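## Task

Put plate E07 into nest OUT while the two other plates finish in the nests they began in. Every plate must lie flat within its nest's locators, its A1 well at the nest corner labelled A1, and must stay there without the robot holding it. Finish by releasing and pulling the grippers away.

## Robot and tools

Robot: two arms, left_arm and right_arm, each with six joints (waist, shoulder, elbow, wrist pitch, wrist yaw, wrist roll) and a parallel gripper. Either arm may be parked out of the way while the other works. Do not let the arms collide or press on each other, and never knock or set anything off the table.

Layout and frame: one world frame for all reported poses. Origin on the table surface midway between the arms, +z up, +x out across the table, left_arm on the +y side (the names do not match image sides). Nest OUT sits between the arms; the other nests form an arc in front of them, going clockwise from above: N1, N2, N3, RD. A fixed scanner next to RD reads the ID of a plate lying flat in RD with A1 at the A1 corner once its view is unobstructed. Well A1 is at the plate's clipped corner. Arm bases may be tilted; mounting plates and the rear frame are fixed obstacles.

execute_actions(actions): a list holding one action, or an empty list to just get the state and images. An action has optional keys rows, steps, until.
- rows: 1 to 15 rows, each used for one control step of 1/30 s. Each row is one flat list of 14 numbers in [-1, 1] covering both arms: left_arm waist, shoulder, elbow, wrist pitch, wrist yaw, wrist roll, gripper opening, then the same seven for right_arm.
- The six joint numbers per arm are offsets, scaled, from that arm's joint angles at the start of this action (the latest reported angles), not from the previous row. Scale: 1.0 equals 1.264 rad waist, 1.32 shoulder, 1.276 elbow, 1.83 wrist pitch, 1.686 wrist yaw, 2.022 wrist roll. Joint ranges (rad): waist -2.880 to 2.880, shoulder 0.000 to 3.142, elbow 0.000 to 3.019, wrist pitch -1.693 to 1.571, wrist yaw -1.571 to 1.571, wrist roll -2.094 to 2.094. Asking more than 0.019 rad beyond a range end gets the call refused; true ends may differ by up to 0.019 rad. Requests past a real end are clipped and reported as "joint sent to its limit" (absence of that line proves nothing).
- Gripper opening is absolute, not an offset: +1 fully open (pads 0.094 m apart), -1 closed. Closing fully takes at least about 0.2 s.
- steps: integer 1 to 450, not fewer than the number of rows, default 15. After the rows end, each arm keeps heading to its last row's target and grippers keep the last command, so give long moves enough steps.
- until: stop early when all conditions hold, e.g. {"scanner": {"code": "e07"}} or {"scanner": {"reads": [">=", 1]}}. Comparisons: =, !=, <, <=, >, >=; numbers need one. It does not halt the arms. Unknown names or bad values refuse the whole call.

Motion limits: each joint's target is capped to a lead over its measured angle (waist 0.264, shoulder 0.32, elbow 0.276, wrist pitch 0.33, wrist yaw 0.186, wrist roll 0.522 rad), and targets are shrunk if they would put the gripper over 70 mm from where it is. Big moves therefore need several calls; an interrupted move may not finish by itself, so send the remainder. Moves of a few mm may produce no motion. With zero offsets an arm can sag over successive actions: in the first call of a reply, send offsets back to the wanted angles, then zeros, increasing the aim if a joint stays short.

Results: per arm end_effector_position (m) and end_effector_quat_wxyz in the world frame; the point lies between the pads about 1 cm behind the fingertips, fingers along gripper +z, closing along y. Reported positions can be off, more at long reach. Joint positions and velocities per arm (rad, rad/s, then pad gap in m). grip_measured is the opening on the command scale, each gripper off by up to about 1 mm. To hold a part, command about 0.03 below grip_measured (less for a lighter grip); pad force tops out near 50 to 62 N. scanner code (lower case ID or no_read, never wrong) and reads (count of no_read-to-ID changes). "joint command not followed" means the clearance check altered targets; that arm drops its target. If an arm is pushed too far from target, both arms drop theirs. MOTOR HOT warns from 85 °C; at 100 °C an OVER-TEMPERATURE FAULT lets that arm fall, so avoid long holds of loads. Parts in hand may be tugged briefly and loose items bumped.

zoom_image(camera, region): camera is cam_high, cam_low, cam_left_wrist or cam_right_wrist (each 504x504); region [x0, y0, x1, y1] in pixels, top-left origin, at most 504 by 504. Calibration for these cameras is supplied in the original materials.

finished_scene(scene): integer number of the current scene; ends it irreversibly after the last command is held and reports success. Only call it once the plates rest correctly and the grippers have released and moved clear.

Avoid drops, slips, slams, hard pushes, and anything falling off the table.

Each tool is called after "Emit:" in YAML: its name, and indented under it one key for each argument.

## Session

I'll start by looking at the current state.

Emit:
execute_actions:
  actions: []

Scene clock: 0.00 s.
left_arm: end_effector_position=(+0.1613, +0.8057, +0.1638) grip_measured=+1.000 end_effector_quat_wxyz=(+0.102, -0.034, +0.979, +0.171) | right_arm: end_effector_position=(+0.2524, +0.3189, +0.1948) grip_measured=+1.000 end_effector_quat_wxyz=(-0.203, -0.249, +0.930, +0.178)
Joint positions: left_arm=[ 1.409  1.479  1.15  -0.853  0.097  1.23   0.094] | right_arm=[ 1.173  2.109  2.095 -1.629 -0.543  0.45   0.094]
Joint velocities: left_arm=[-0.005 -0.024  0.007  0.002 -0.022 -0.081  0.   ] | right_arm=[-0.015 -0.015 -0.007  0.017 -0.022  0.007  0.   ]
scanner: code=no_read reads=0

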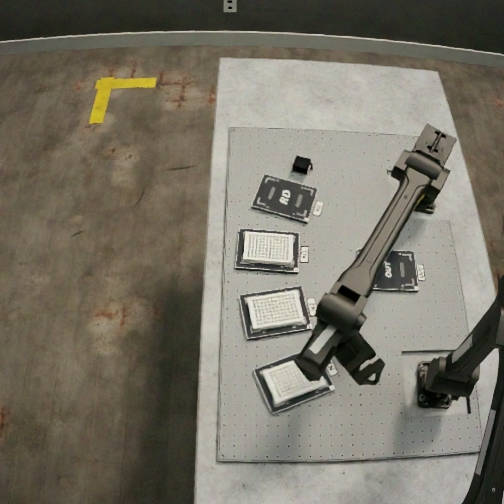

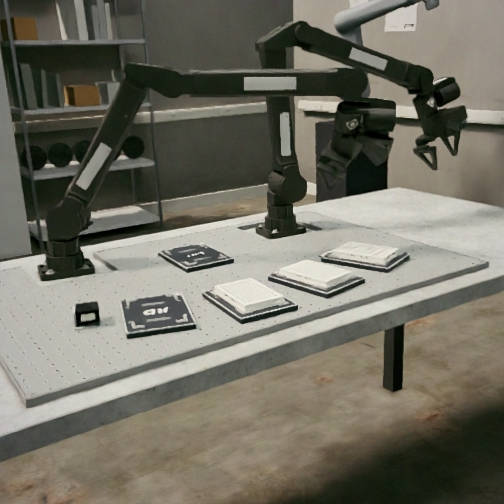

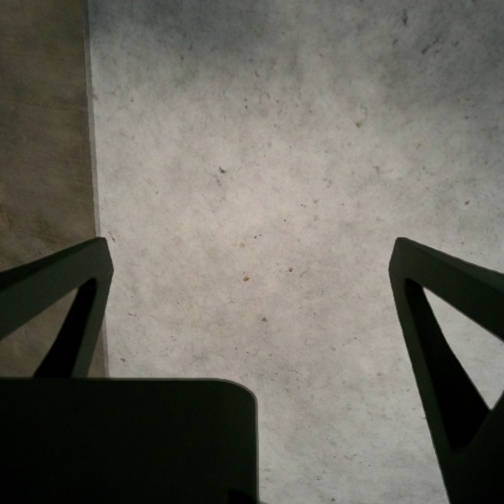

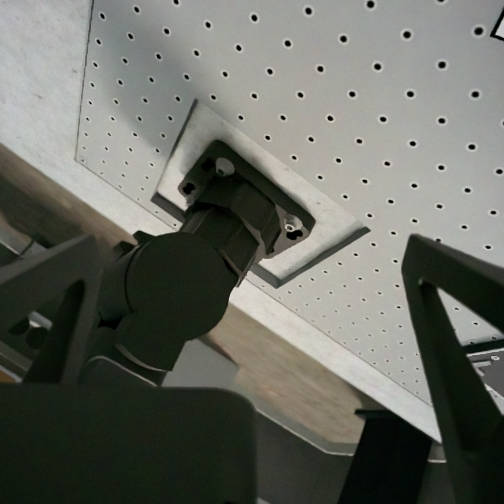

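Emit:
zoom_image:
  camera: "cam_high"
  region: [220, 140, 440, 430]

Emit:
zoom_image:
  camera: "cam_low"
  region: [60, 220, 430, 350]

Region (220, 140, 440, 430) of cam_high's 504x504 image, scaled by 1.738, with more detail than that image has; it fills the left 382 columns of this view, and the rest is white.

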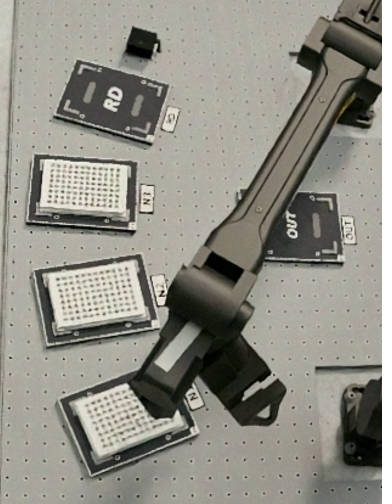

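Region (60, 220, 430, 350) of cam_low's 504x504 image, scaled by 1.362, with more detail than that image has; it fills the top 177 rows of this view, and the rest is white.

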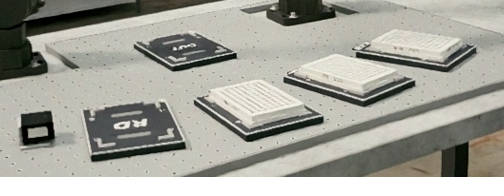

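Emit:
zoom_image:
  camera: "cam_high"
  region: [230, 150, 330, 280]

Emit:
zoom_image:
  camera: "cam_high"
  region: [230, 280, 340, 420]

Emit:
zoom_image:
  camera: "cam_low"
  region: [190, 260, 320, 330]

Emit:
zoom_image:
  camera: "cam_low"
  region: [260, 235, 420, 305]

Region (230, 150, 330, 280) of cam_high's 504x504 image, scaled by 3.877, with more detail than that image has; it fills the left 388 columns of this view, and the rest is white.

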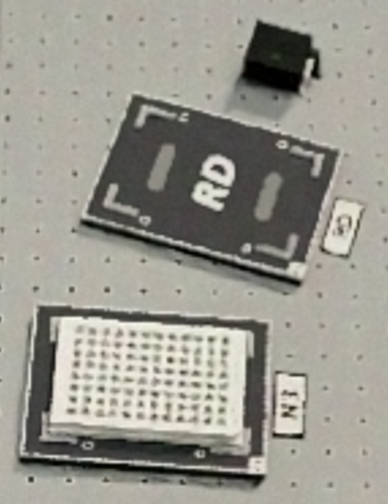

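Region (230, 280, 340, 420) of cam_high's 504x504 image, scaled by 3.600, with more detail than that image has; it fills the left 396 columns of this view, and the rest is white.

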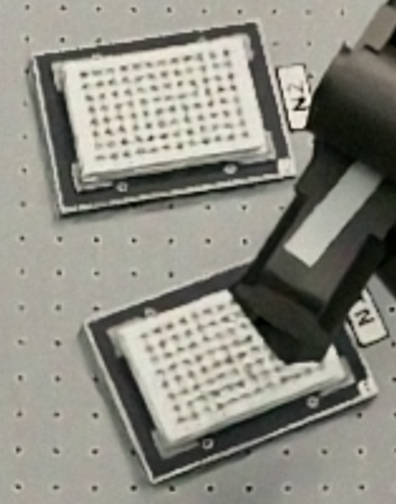

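Region (190, 260, 320, 330) of cam_low's 504x504 image, scaled by 3.877, with more detail than that image has; it fills the top 271 rows of this view, and the rest is white.

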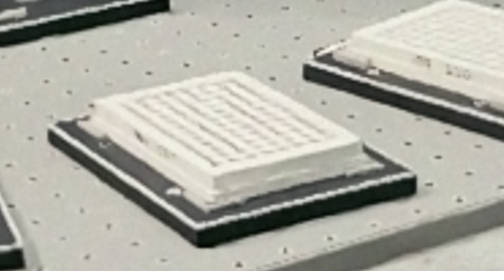

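Region (260, 235, 420, 305) of cam_low's 504x504 image, scaled by 3.150, with more detail than that image has; it fills the top 220 rows of this view, and the rest is white.

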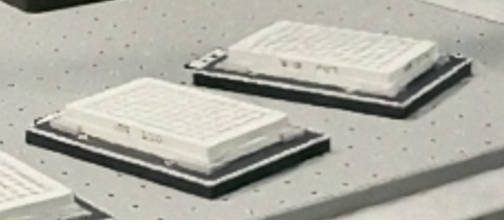

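Emit:
zoom_image:
  camera: "cam_low"
  region: [210, 280, 260, 310]

Emit:
zoom_image:
  camera: "cam_low"
  region: [280, 260, 330, 290]

Emit:
zoom_image:
  camera: "cam_low"
  region: [330, 245, 390, 275]

Region (210, 280, 260, 310) of cam_low's 504x504 image, scaled by 10.080, with more detail than that image has; it fills the top 302 rows of this view, and the rest is white.

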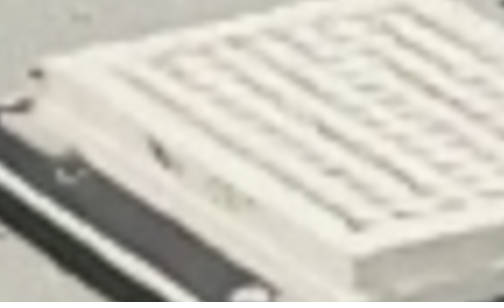

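Region (280, 260, 330, 290) of cam_low's 504x504 image, scaled by 10.080, with more detail than that image has; it fills the top 302 rows of this view, and the rest is white.

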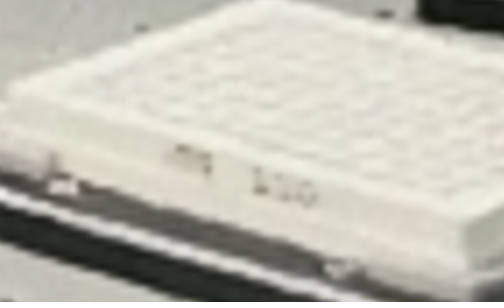

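Region (330, 245, 390, 275) of cam_low's 504x504 image, scaled by 8.400, with more detail than that image has.

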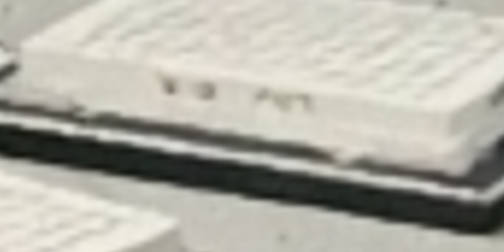

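Emit:
zoom_image:
  camera: "cam_high"
  region: [230, 220, 310, 280]

Emit:
zoom_image:
  camera: "cam_high"
  region: [232, 280, 322, 345]

Emit:
zoom_image:
  camera: "cam_high"
  region: [245, 340, 345, 420]

Region (230, 220, 310, 280) of cam_high's 504x504 image, scaled by 6.300, with more detail than that image has; it fills the top 378 rows of this view, and the rest is white.

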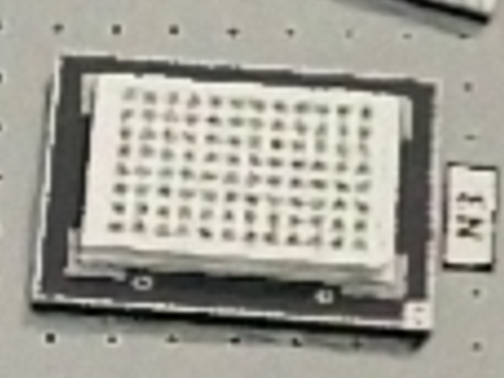

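Region (232, 280, 322, 345) of cam_high's 504x504 image, scaled by 5.600, with more detail than that image has.

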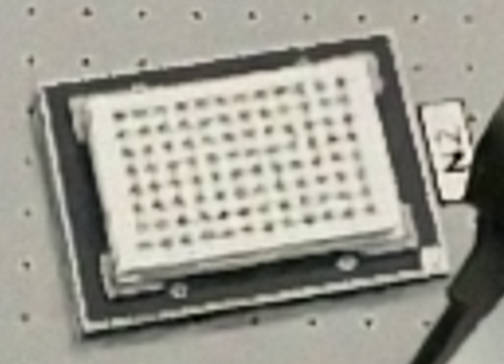

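Region (245, 340, 345, 420) of cam_high's 504x504 image, scaled by 5.040, with more detail than that image has; it fills the top 403 rows of this view, and the rest is white.

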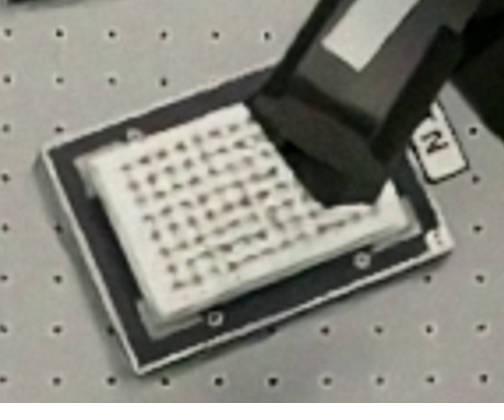

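Emit:
execute_actions:
  actions:
    - {"rows": [[-0.2,0,0,0,0,0,1,-0.3,0,0,0,0,0,1]], "steps": 40}

Scene clock: 121.33 s.
left_arm: end_effector_position=(+0.2774, +0.7551, +0.1638) grip_measured=+1.000 end_effector_quat_wxyz=(+0.123, +0.088, +0.976, +0.157) | right_arm: end_effector_position=(+0.4458, +0.1794, +0.1949) grip_measured=+1.000 end_effector_quat_wxyz=(-0.167, -0.074, +0.960, +0.213)
Joint positions: left_arm=[ 1.16   1.479  1.15  -0.853  0.097  1.23   0.094] | right_arm=[ 0.802  2.109  2.095 -1.629 -0.544  0.45   0.094]
Joint velocities: left_arm=[-0.005 -0.015 -0.007  0.002  0.007 -0.007  0.   ] | right_arm=[ 0.005 -0.005 -0.007 -0.002 -0.037 -0.007  0.   ]
scanner: code=no_read reads=0
camera_calibration (this result's frames):
cam_left_wrist: T_world_to_cam=[[-0.120837, -0.937686, -0.325797, 0.795042], [-0.931256, -0.00656905, 0.364307, 0.210196], [-0.343745, 0.347422, -0.872432, 0.0982841], [0, 0, 0, 1]] pos_world=[0.325602, 0.712735, 0.268192]
cam_right_wrist: T_world_to_cam=[[0.0699186, -0.904334, -0.42106, 0.211682], [-0.555889, -0.385803, 0.736304, 0.184082], [-0.828311, 0.182581, -0.529684, 0.560107], [0, 0, 0, 1]] pos_world=[0.551471, 0.160185, 0.250271]

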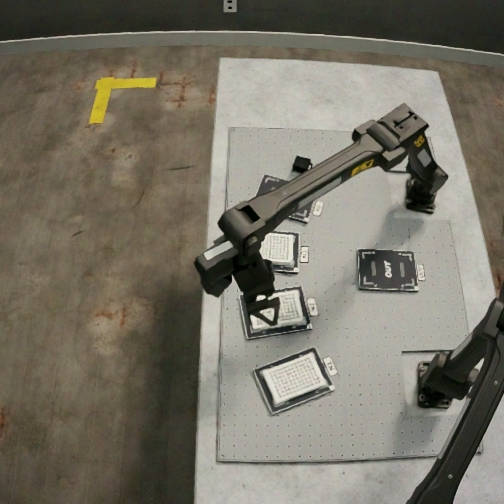

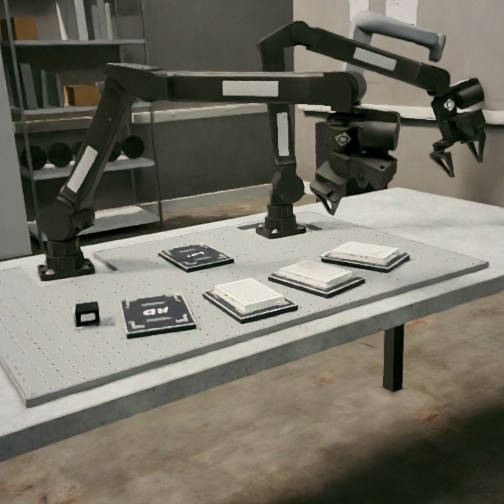

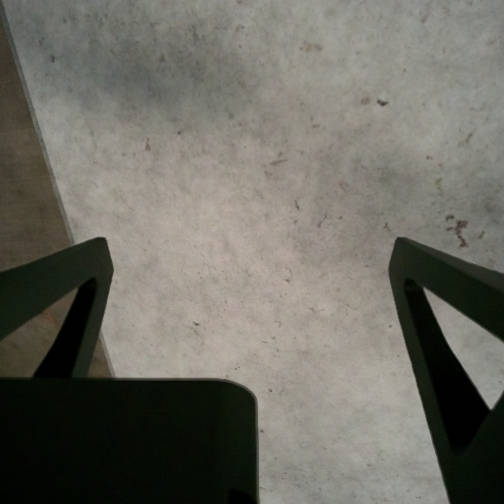

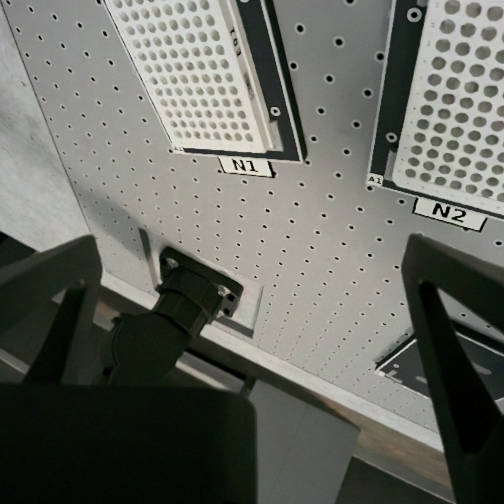

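Emit:
execute_actions:
  actions:
    - {"rows": [[0,-0.02,-0.03,0.2,-0.058,0,1,-0.045,-0.04,-0.074,0.03,0.065,-0.007,1],[0,-0.06,-0.09,0.4,-0.058,0,1,-0.09,-0.08,-0.149,0.063,0.13,-0.014,1],[0,-0.10,-0.15,0.575,-0.058,0,1,-0.134,-0.118,-0.223,0.094,0.194,-0.021,1],[0,-0.15,-0.22,0.575,-0.058,0,1,-0.178,-0.157,-0.298,0.126,0.258,-0.028,1],[0,-0.211,-0.313,0.575,-0.058,0,1,-0.223,-0.196,-0.372,0.157,0.323,-0.035,1]], "steps": 45}

Scene clock: 225.70 s.
left_arm: end_effector_position=(+0.2691, +0.7724, +0.2586) grip_measured=+1.000 end_effector_quat_wxyz=(+0.243, +0.066, +0.804, +0.539) | right_arm: end_effector_position=(+0.5076, -0.0772, +0.1448) grip_measured=+1.000 end_effector_quat_wxyz=(-0.003, +0.022, +1.000, -0.002)
Joint positions: left_arm=[1.158 1.195 0.719 0.171 0.002 1.23  0.094] | right_arm=[ 0.522  1.852  1.628 -1.354  0.001  0.388  0.094]
Joint velocities: left_arm=[-0.005 -0.005 -0.002  0.002  0.037  0.007  0.   ] | right_arm=[-0.005  0.005 -0.027 -0.027  0.037 -0.051  0.   ]
scanner: code=no_read reads=0
camera_calibration (this result's frames):
cam_left_wrist: T_world_to_cam=[[0.168095, -0.41346, -0.894872, 0.50567], [-0.97628, -0.195491, -0.0930641, 0.444318], [-0.136461, 0.889289, -0.436513, -0.414917], [0, 0, 0, 1]] pos_world=[0.292158, 0.664915, 0.312742]
cam_right_wrist: T_world_to_cam=[[-0.0494635, -0.998639, 0.0165307, -0.0558312], [-0.808958, 0.0497646, 0.585756, 0.340198], [-0.585781, 0.0156009, -0.810319, 0.536258], [0, 0, 0, 1]] pos_world=[0.586574, -0.0810511, 0.23619]

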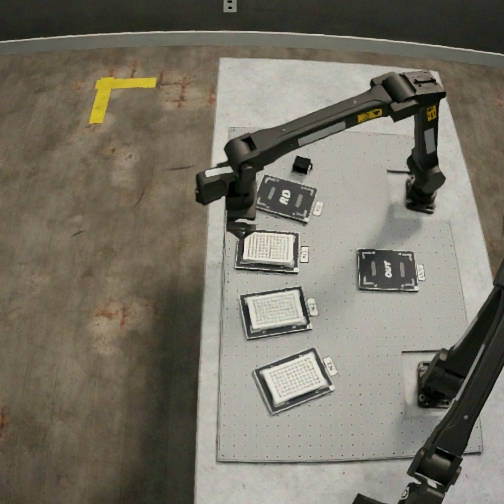

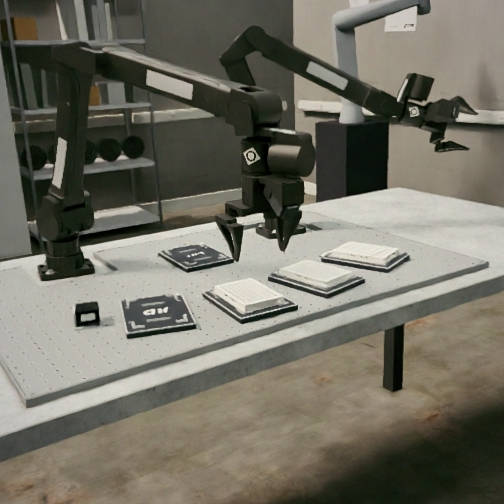

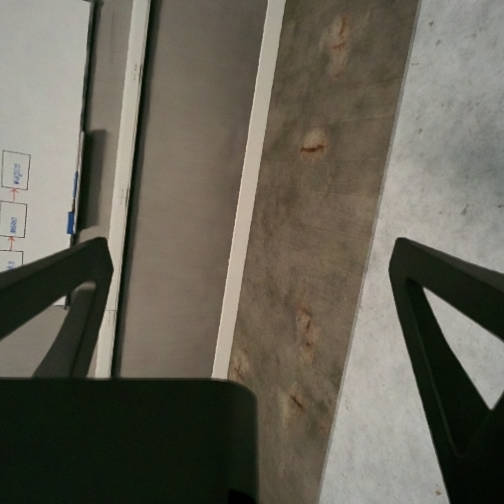

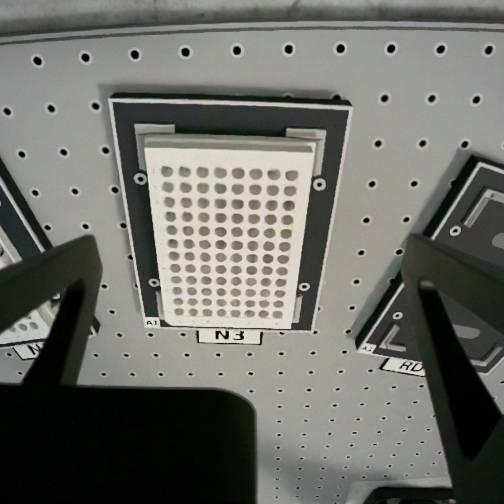

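Emit:
zoom_image:
  camera: "cam_right_wrist"
  region: [90, 80, 370, 360]

Emit:
zoom_image:
  camera: "cam_left_wrist"
  region: [0, 0, 150, 310]

Region (90, 80, 370, 360) of cam_right_wrist's 504x504 image, scaled by 1.800, with more detail than that image has.

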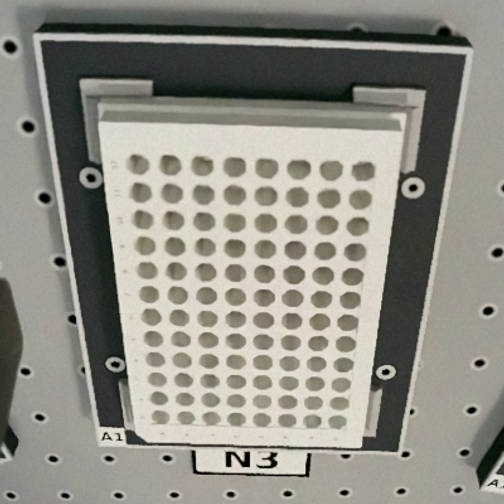

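Region (0, 0, 150, 310) of cam_left_wrist's 504x504 image, scaled by 1.626, with more detail than that image has; it fills the left 244 columns of this view, and the rest is white.

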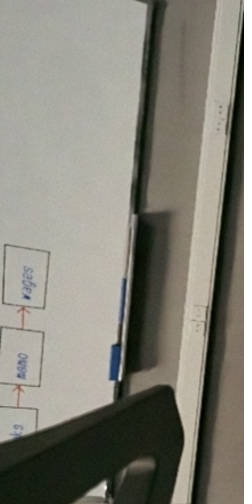

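Emit:
zoom_image:
  camera: "cam_right_wrist"
  region: [130, 120, 330, 240]

Emit:
zoom_image:
  camera: "cam_right_wrist"
  region: [130, 230, 330, 350]

Region (130, 120, 330, 240) of cam_right_wrist's 504x504 image, scaled by 2.520, with more detail than that image has; it fills the top 302 rows of this view, and the rest is white.

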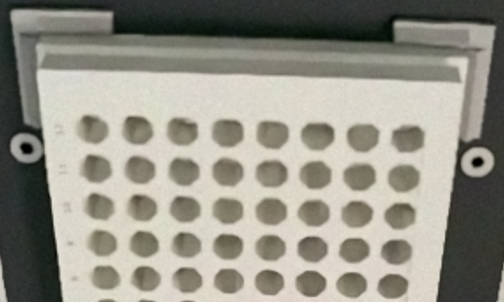

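Region (130, 230, 330, 350) of cam_right_wrist's 504x504 image, scaled by 2.520, with more detail than that image has; it fills the top 302 rows of this view, and the rest is white.

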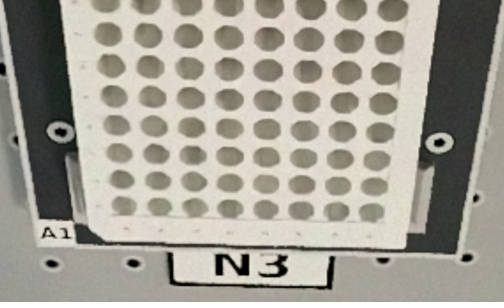

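Emit:
zoom_image:
  camera: "cam_high"
  region: [190, 130, 330, 290]

Region (190, 130, 330, 290) of cam_high's 504x504 image, scaled by 3.150, with more detail than that image has; it fills the left 441 columns of this view, and the rest is white.

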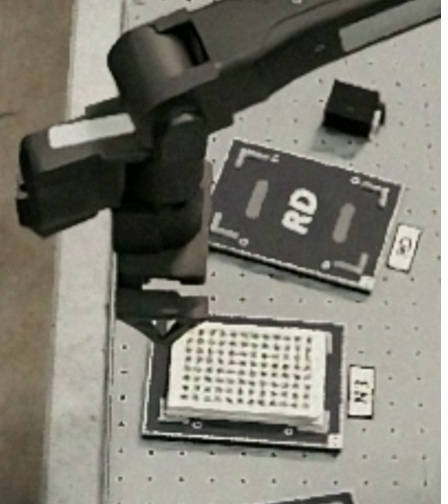

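Emit:
zoom_image:
  camera: "cam_right_wrist"
  region: [0, 140, 120, 370]

Region (0, 140, 120, 370) of cam_right_wrist's 504x504 image, scaled by 2.191, with more detail than that image has; it fills the left 263 columns of this view, and the rest is white.

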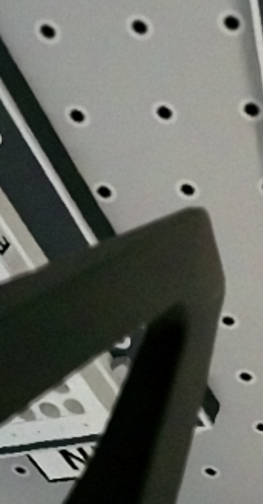

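Emit:
execute_actions:
  actions:
    - {"rows": [[0.002,0.004,0.025,0.015,0,0,1,0.011,-0.013,-0.048,0.026,0,0.012,1],[0.002,0.004,0.025,0.015,0,0,1,0.022,-0.026,-0.097,0.052,0,0.023,1],[0.002,0.004,0.025,0.015,0,0,1,0.033,-0.039,-0.145,0.077,0,0.035,1],[0.002,0.004,0.025,0.015,0,0,1,0.043,-0.052,-0.194,0.103,0,0.047,1],[0.002,0.004,0.025,0.015,0,0,1,0.0543,-0.0652,-0.2419,0.1289,0,0.0582,1]], "steps": 30}

Scene clock: 346.70 s.
left_arm: end_effector_position=(+0.2691, +0.7724, +0.2586) grip_measured=+1.000 end_effector_quat_wxyz=(+0.243, +0.066, +0.804, +0.539) | right_arm: end_effector_position=(+0.4348, -0.0640, +0.0745) grip_measured=+1.000 end_effector_quat_wxyz=(-0.007, +0.039, +0.999, -0.004)
Joint positions: left_arm=[1.158 1.195 0.719 0.171 0.002 1.23  0.094] | right_arm=[ 0.596  1.765  1.307 -1.13   0.001  0.496  0.094]
Joint velocities: left_arm=[-0.015 -0.024 -0.017 -0.007  0.051  0.022  0.   ] | right_arm=[-0.015 -0.005 -0.012 -0.002  0.095 -0.037  0.   ]
scanner: code=no_read reads=0
camera_calibration (this result's frames):
cam_left_wrist: T_world_to_cam=[[0.168095, -0.41346, -0.894872, 0.50567], [-0.97628, -0.195491, -0.0930641, 0.444318], [-0.136461, 0.889289, -0.436513, -0.414917], [0, 0, 0, 1]] pos_world=[0.292158, 0.664915, 0.312742]
cam_right_wrist: T_world_to_cam=[[-0.0835398, -0.996263, 0.021942, -0.0304929], [-0.801652, 0.0802678, 0.592378, 0.32012], [-0.591926, 0.0318974, -0.805361, 0.439754], [0, 0, 0, 1]] pos_world=[0.514379, -0.0701012, 0.165198]

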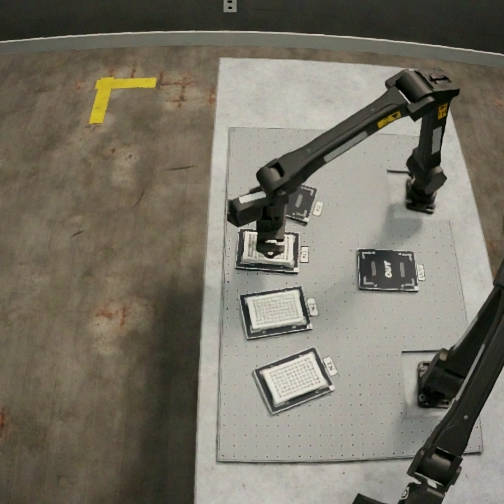

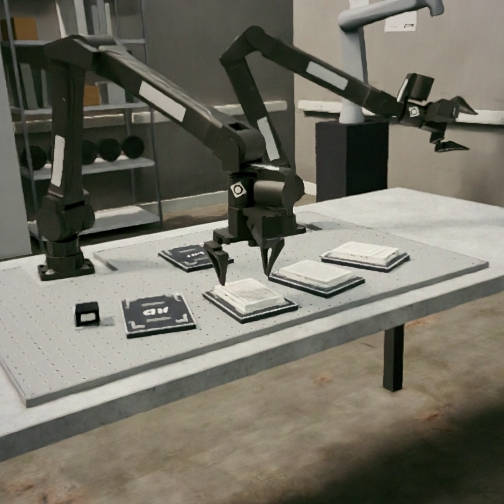

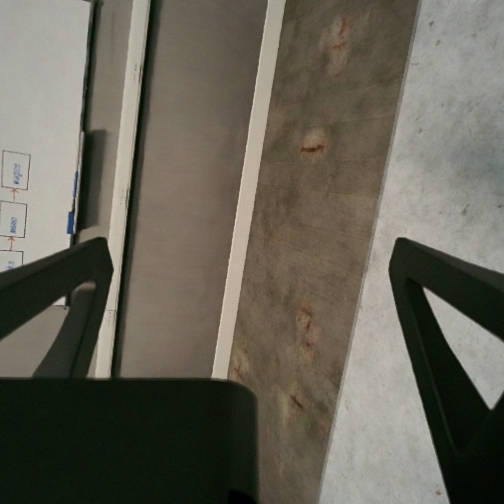

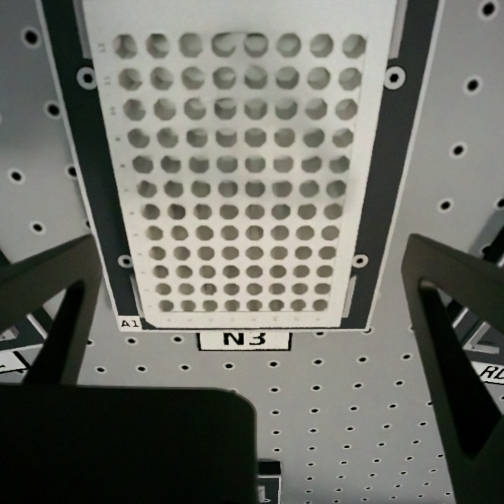

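Emit:
zoom_image:
  camera: "cam_right_wrist"
  region: [60, 0, 420, 180]

Emit:
zoom_image:
  camera: "cam_right_wrist"
  region: [90, 180, 410, 360]

Region (60, 0, 420, 180) of cam_right_wrist's 504x504 image, scaled by 1.400, with more detail than that image has.

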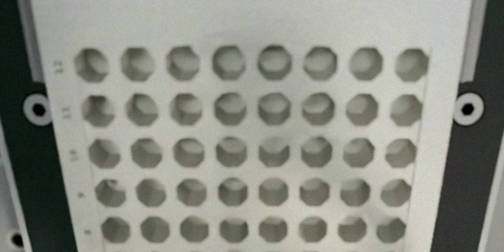

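Region (90, 180, 410, 360) of cam_right_wrist's 504x504 image, scaled by 1.575, with more detail than that image has; it fills the top 284 rows of this view, and the rest is white.

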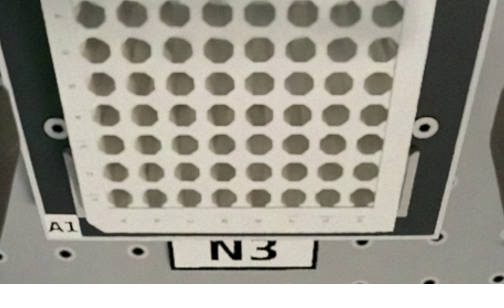

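Emit:
zoom_image:
  camera: "cam_right_wrist"
  region: [60, 210, 160, 310]

Emit:
zoom_image:
  camera: "cam_right_wrist"
  region: [350, 210, 450, 310]

Region (60, 210, 160, 310) of cam_right_wrist's 504x504 image, scaled by 5.040, with more detail than that image has.

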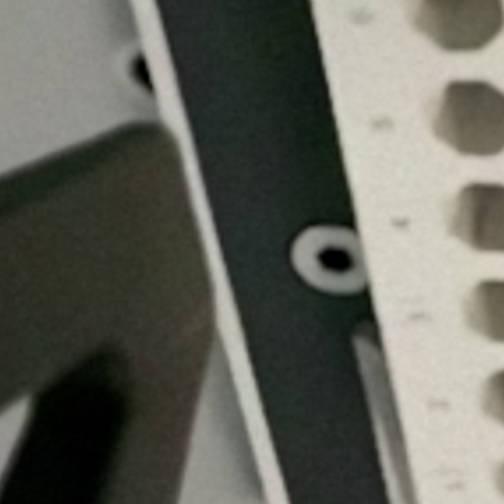

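Region (350, 210, 450, 310) of cam_right_wrist's 504x504 image, scaled by 5.040, with more detail than that image has.

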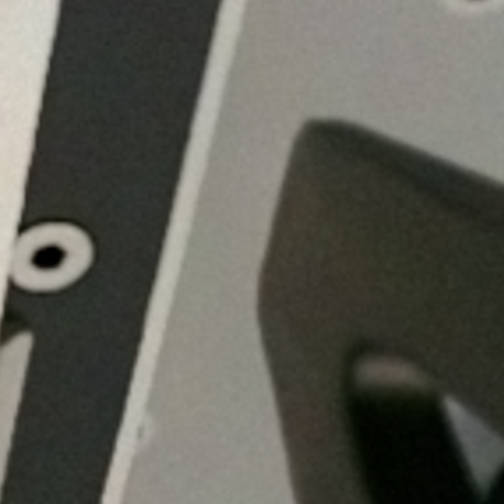

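Emit:
execute_actions:
  actions:
    - {"rows": [[0.002,0.004,0.025,0.015,0,0,1,-0.001,0.004,0.006,0.005,0,0,1],[0.002,0.004,0.025,0.015,0,0,1,-0.001,0.008,0.003,0.011,0,0,1],[0.002,0.004,0.025,0.015,0,0,1,-0.002,0.011,0.0,0.016,0,0,1],[0.002,0.004,0.025,0.015,0,0,1,-0.002,0.015,-0.003,0.022,0,0,1],[0.002,0.004,0.025,0.015,0,0,1,-0.003,0.019,-0.006,0.027,0,0,1],[0.002,0.004,0.025,0.015,0,0,1,-0.004,0.023,-0.010,0.032,0,0,1],[0.002,0.004,0.025,0.015,0,0,1,-0.004,0.026,-0.013,0.038,0,0,1],[0.002,0.004,0.025,0.015,0,0,1,-0.005,0.030,-0.0161,0.0432,0,0,1]], "steps": 24}

Scene clock: 443.07 s.
left_arm: end_effector_position=(+0.2691, +0.7724, +0.2586) grip_measured=+1.000 end_effector_quat_wxyz=(+0.243, +0.066, +0.804, +0.539) | right_arm: end_effector_position=(+0.4440, -0.0599, +0.0646) grip_measured=+1.000 end_effector_quat_wxyz=(+0.011, +0.039, +0.999, +0.005)
Joint positions: left_arm=[1.158 1.195 0.719 0.171 0.002 1.23  0.094] | right_arm=[ 0.596  1.776  1.294 -1.064  0.001  0.496  0.094]
Joint velocities: left_arm=[-0.015  0.005  0.007  0.012 -0.066  0.037  0.   ] | right_arm=[-0.024  0.005  0.007 -0.027  0.037 -0.051  0.   ]
scanner: code=no_read reads=0
camera_calibration (this result's frames):
cam_left_wrist: T_world_to_cam=[[0.168095, -0.41346, -0.894872, 0.50567], [-0.97628, -0.195491, -0.0930641, 0.444318], [-0.136461, 0.889289, -0.436513, -0.414917], [0, 0, 0, 1]] pos_world=[0.292158, 0.664915, 0.312742]
cam_right_wrist: T_world_to_cam=[[-0.0839948, -0.996465, 0.00177664, -0.0239556], [-0.823805, 0.0704437, 0.56248, 0.344175], [-0.560616, 0.0457818, -0.826809, 0.425447], [0, 0, 0, 1]] pos_world=[0.520034, -0.0675936, 0.158215]

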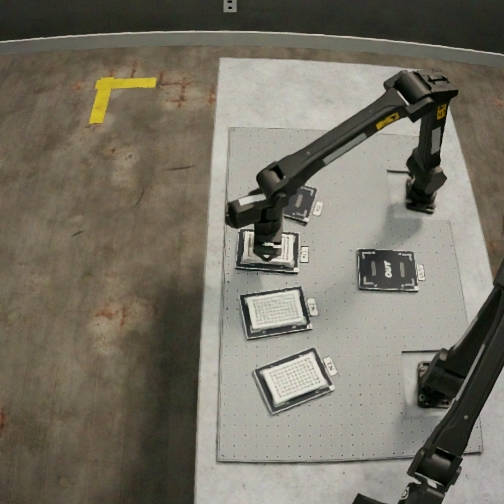

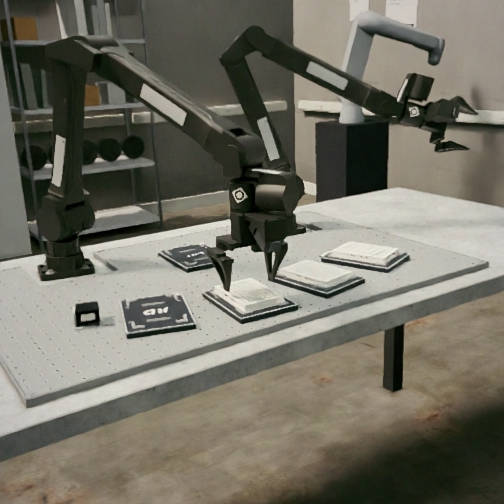

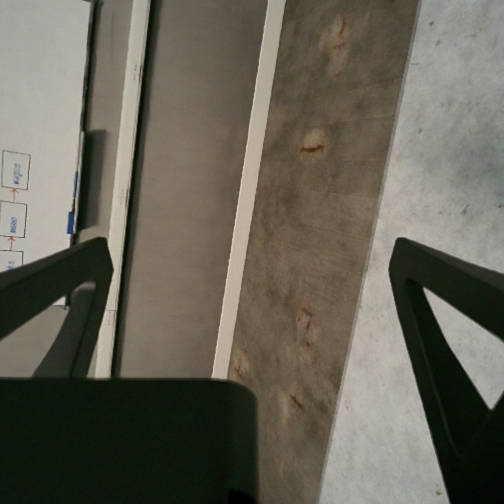

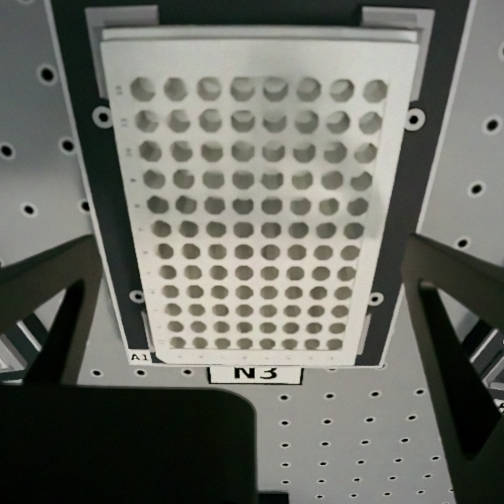

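Emit:
zoom_image:
  camera: "cam_right_wrist"
  region: [70, 0, 450, 200]

Emit:
zoom_image:
  camera: "cam_right_wrist"
  region: [90, 210, 420, 400]

Emit:
zoom_image:
  camera: "cam_low"
  region: [190, 230, 320, 330]

Region (70, 0, 450, 200) of cam_right_wrist's 504x504 image, scaled by 1.326, with more detail than that image has; it fills the top 265 rows of this view, and the rest is white.

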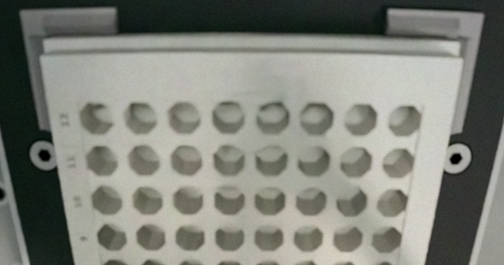

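Region (90, 210, 420, 400) of cam_right_wrist's 504x504 image, scaled by 1.527, with more detail than that image has; it fills the top 290 rows of this view, and the rest is white.

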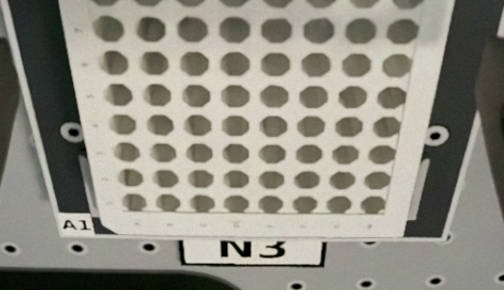

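Region (190, 230, 320, 330) of cam_low's 504x504 image, scaled by 3.877, with more detail than that image has; it fills the top 388 rows of this view, and the rest is white.

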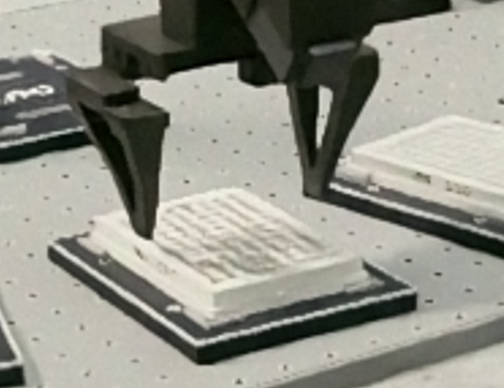

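Emit:
execute_actions:
  actions:
    - {"rows": [[0.002,0.004,0.025,0.015,0,0,1,-0.004,0.024,-0.006,0.007,0,0,1],[0.002,0.004,0.025,0.015,0,0,1,-0.005,0.027,-0.007,0.007,0,0,1],[0.002,0.004,0.025,0.015,0,0,1,-0.006,0.030,-0.008,0.008,0,0,1],[0.002,0.004,0.025,0.015,0,0,1,-0.007,0.033,-0.009,0.008,0,0,1],[0.002,0.004,0.025,0.015,0,0,1,-0.008,0.036,-0.010,0.009,0,0,1],[0.002,0.004,0.025,0.015,0,0,1,-0.008,0.0385,-0.011,0.009,0,0,1]], "steps": 24}

Scene clock: 523.70 s.
left_arm: end_effector_position=(+0.2691, +0.7724, +0.2586) grip_measured=+1.000 end_effector_quat_wxyz=(+0.243, +0.066, +0.804, +0.539) | right_arm: end_effector_position=(+0.4405, -0.0615, +0.0502) grip_measured=+1.000 end_effector_quat_wxyz=(-0.001, +0.039, +0.999, -0.001)
Joint positions: left_arm=[1.158 1.195 0.719 0.171 0.002 1.23  0.094] | right_arm=[ 0.596  1.8    1.286 -1.059  0.001  0.496  0.094]
Joint velocities: left_arm=[-0.015 -0.015  0.007 -0.002 -0.007  0.066  0.   ] | right_arm=[-0.015  0.005 -0.002 -0.032  0.037 -0.095  0.   ]
scanner: code=no_read reads=0
camera_calibration (this result's frames):
cam_left_wrist: T_world_to_cam=[[0.168095, -0.41346, -0.894872, 0.50567], [-0.97628, -0.195491, -0.0930641, 0.444318], [-0.136461, 0.889289, -0.436513, -0.414917], [0, 0, 0, 1]] pos_world=[0.292158, 0.664915, 0.312742]
cam_right_wrist: T_world_to_cam=[[-0.0837897, -0.996374, 0.014795, -0.0265114], [-0.809637, 0.0767266, 0.581894, 0.34269], [-0.580919, 0.0367781, -0.81313, 0.419318], [0, 0, 0, 1]] pos_world=[0.518823, -0.0681304, 0.141942]

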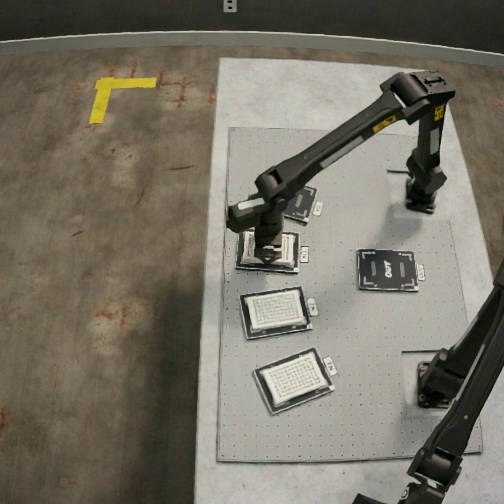

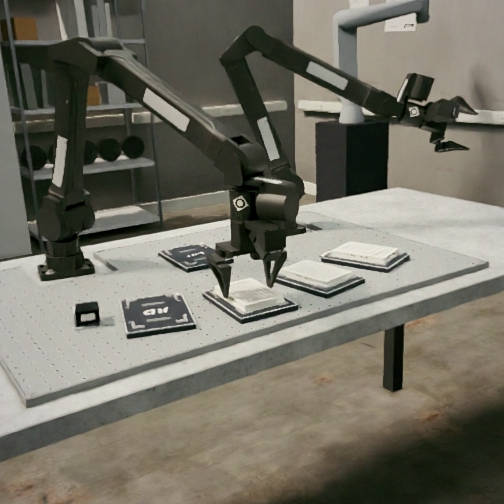

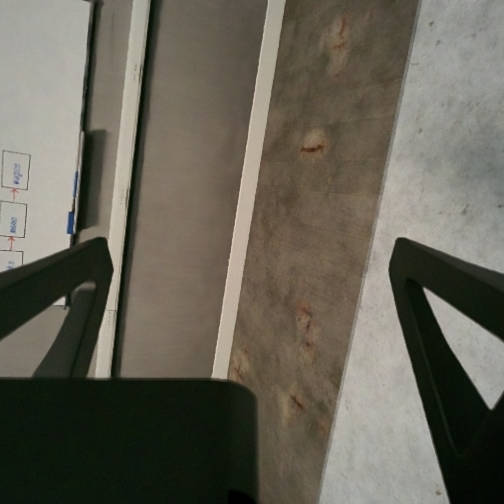

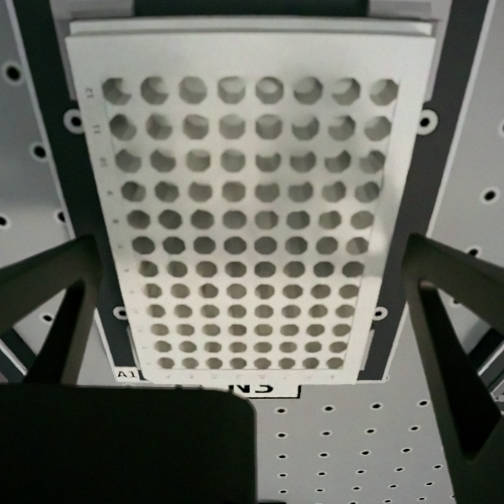

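Emit:
execute_actions:
  actions:
    - {"rows": [[0.002,0.004,0.025,0.015,0,0,1,-0.008,0.022,-0.006,0.009,0,0,1],[0.002,0.004,0.025,0.015,0,0,1,-0.008,0.024,-0.008,0.012,0,0,1],[0.002,0.004,0.025,0.015,0,0,1,-0.008,0.027,-0.009,0.014,0,0,1],[0.002,0.004,0.025,0.015,0,0,1,-0.008,0.029,-0.011,0.017,0,0,1],[0.002,0.004,0.025,0.015,0,0,1,-0.008,0.031,-0.012,0.020,0,0,1],[0.002,0.004,0.025,0.015,0,0,1,-0.008,0.0334,-0.014,0.0225,0,0,1]], "steps": 24}

Scene clock: 542.03 s.
left_arm: end_effector_position=(+0.2691, +0.7724, +0.2586) grip_measured=+1.000 end_effector_quat_wxyz=(+0.243, +0.066, +0.804, +0.539) | right_arm: end_effector_position=(+0.4416, -0.0610, +0.0392) grip_measured=+1.000 end_effector_quat_wxyz=(+0.001, +0.039, +0.999, -0.000)
Joint positions: left_arm=[1.158 1.195 0.719 0.171 0.002 1.23  0.094] | right_arm=[ 0.596  1.816  1.276 -1.03   0.001  0.496  0.094]
Joint velocities: left_arm=[-0.005 -0.005  0.002 -0.007 -0.022 -0.081  0.   ] | right_arm=[-0.005 -0.005  0.022 -0.012 -0.007 -0.007  0.   ]
scanner: code=no_read reads=0
camera_calibration (this result's frames):
cam_left_wrist: T_world_to_cam=[[0.168095, -0.41346, -0.894872, 0.50567], [-0.97628, -0.195491, -0.0930641, 0.444318], [-0.136461, 0.889289, -0.436513, -0.414917], [0, 0, 0, 1]] pos_world=[0.292158, 0.664915, 0.312742]
cam_right_wrist: T_world_to_cam=[[-0.0838335, -0.996393, 0.0131452, -0.0256734], [-0.811459, 0.0759184, 0.579457, 0.350778], [-0.578365, 0.0379111, -0.814897, 0.410076], [0, 0, 0, 1]] pos_world=[0.519663, -0.0677578, 0.131246]

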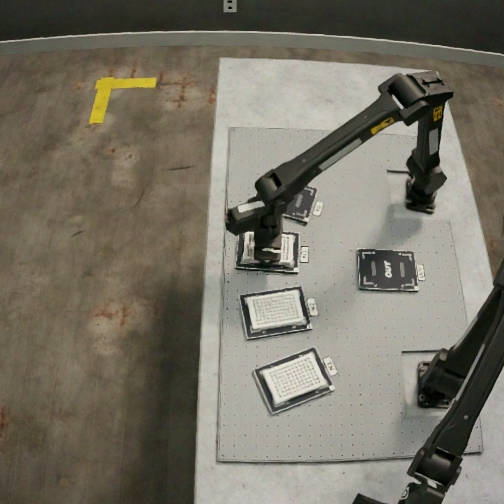

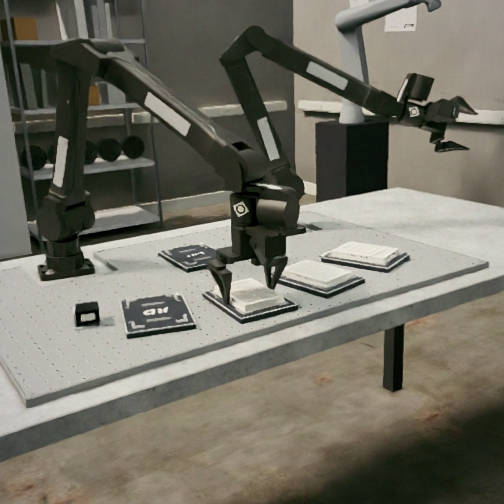

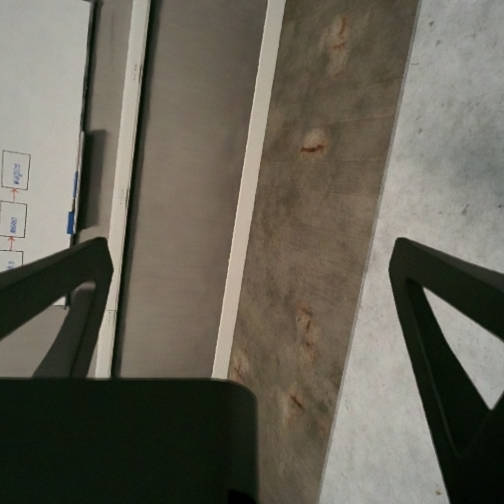

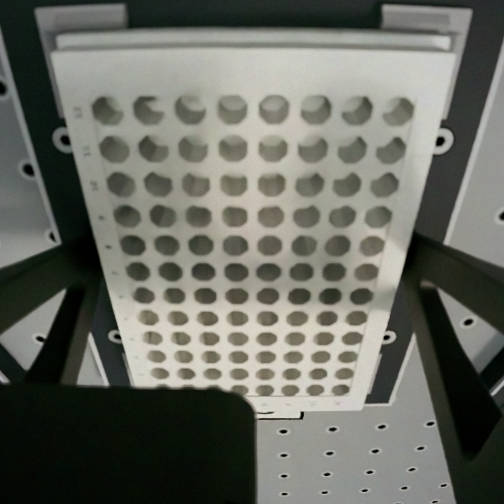

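Emit:
zoom_image:
  camera: "cam_right_wrist"
  region: [50, 190, 170, 310]

Emit:
zoom_image:
  camera: "cam_right_wrist"
  region: [340, 190, 460, 310]

Emit:
zoom_image:
  camera: "cam_low"
  region: [195, 250, 305, 330]

Region (50, 190, 170, 310) of cam_right_wrist's 504x504 image, scaled by 4.200, with more detail than that image has.

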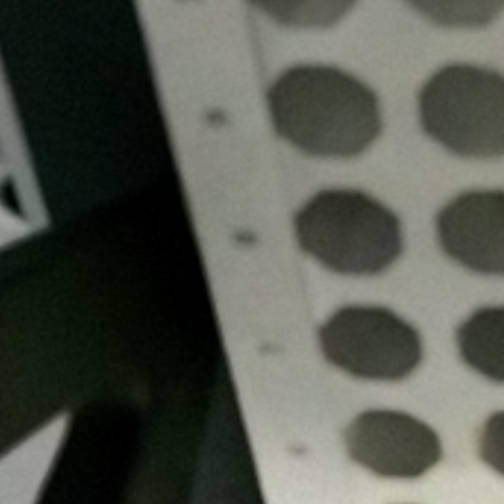

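Region (340, 190, 460, 310) of cam_right_wrist's 504x504 image, scaled by 4.200, with more detail than that image has.

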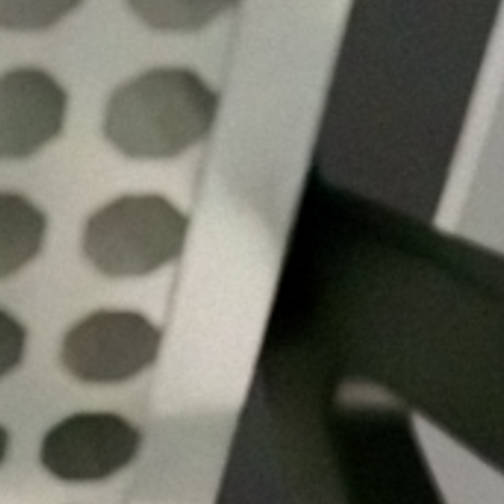

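Region (195, 250, 305, 330) of cam_low's 504x504 image, scaled by 4.582, with more detail than that image has; it fills the top 367 rows of this view, and the rest is white.

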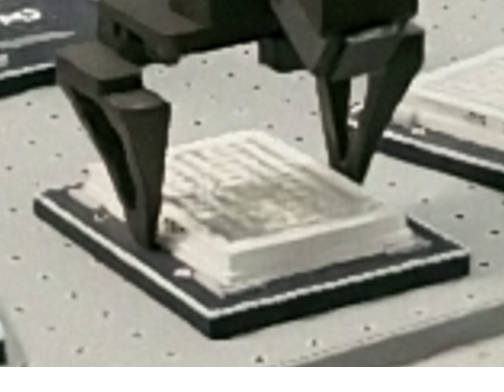

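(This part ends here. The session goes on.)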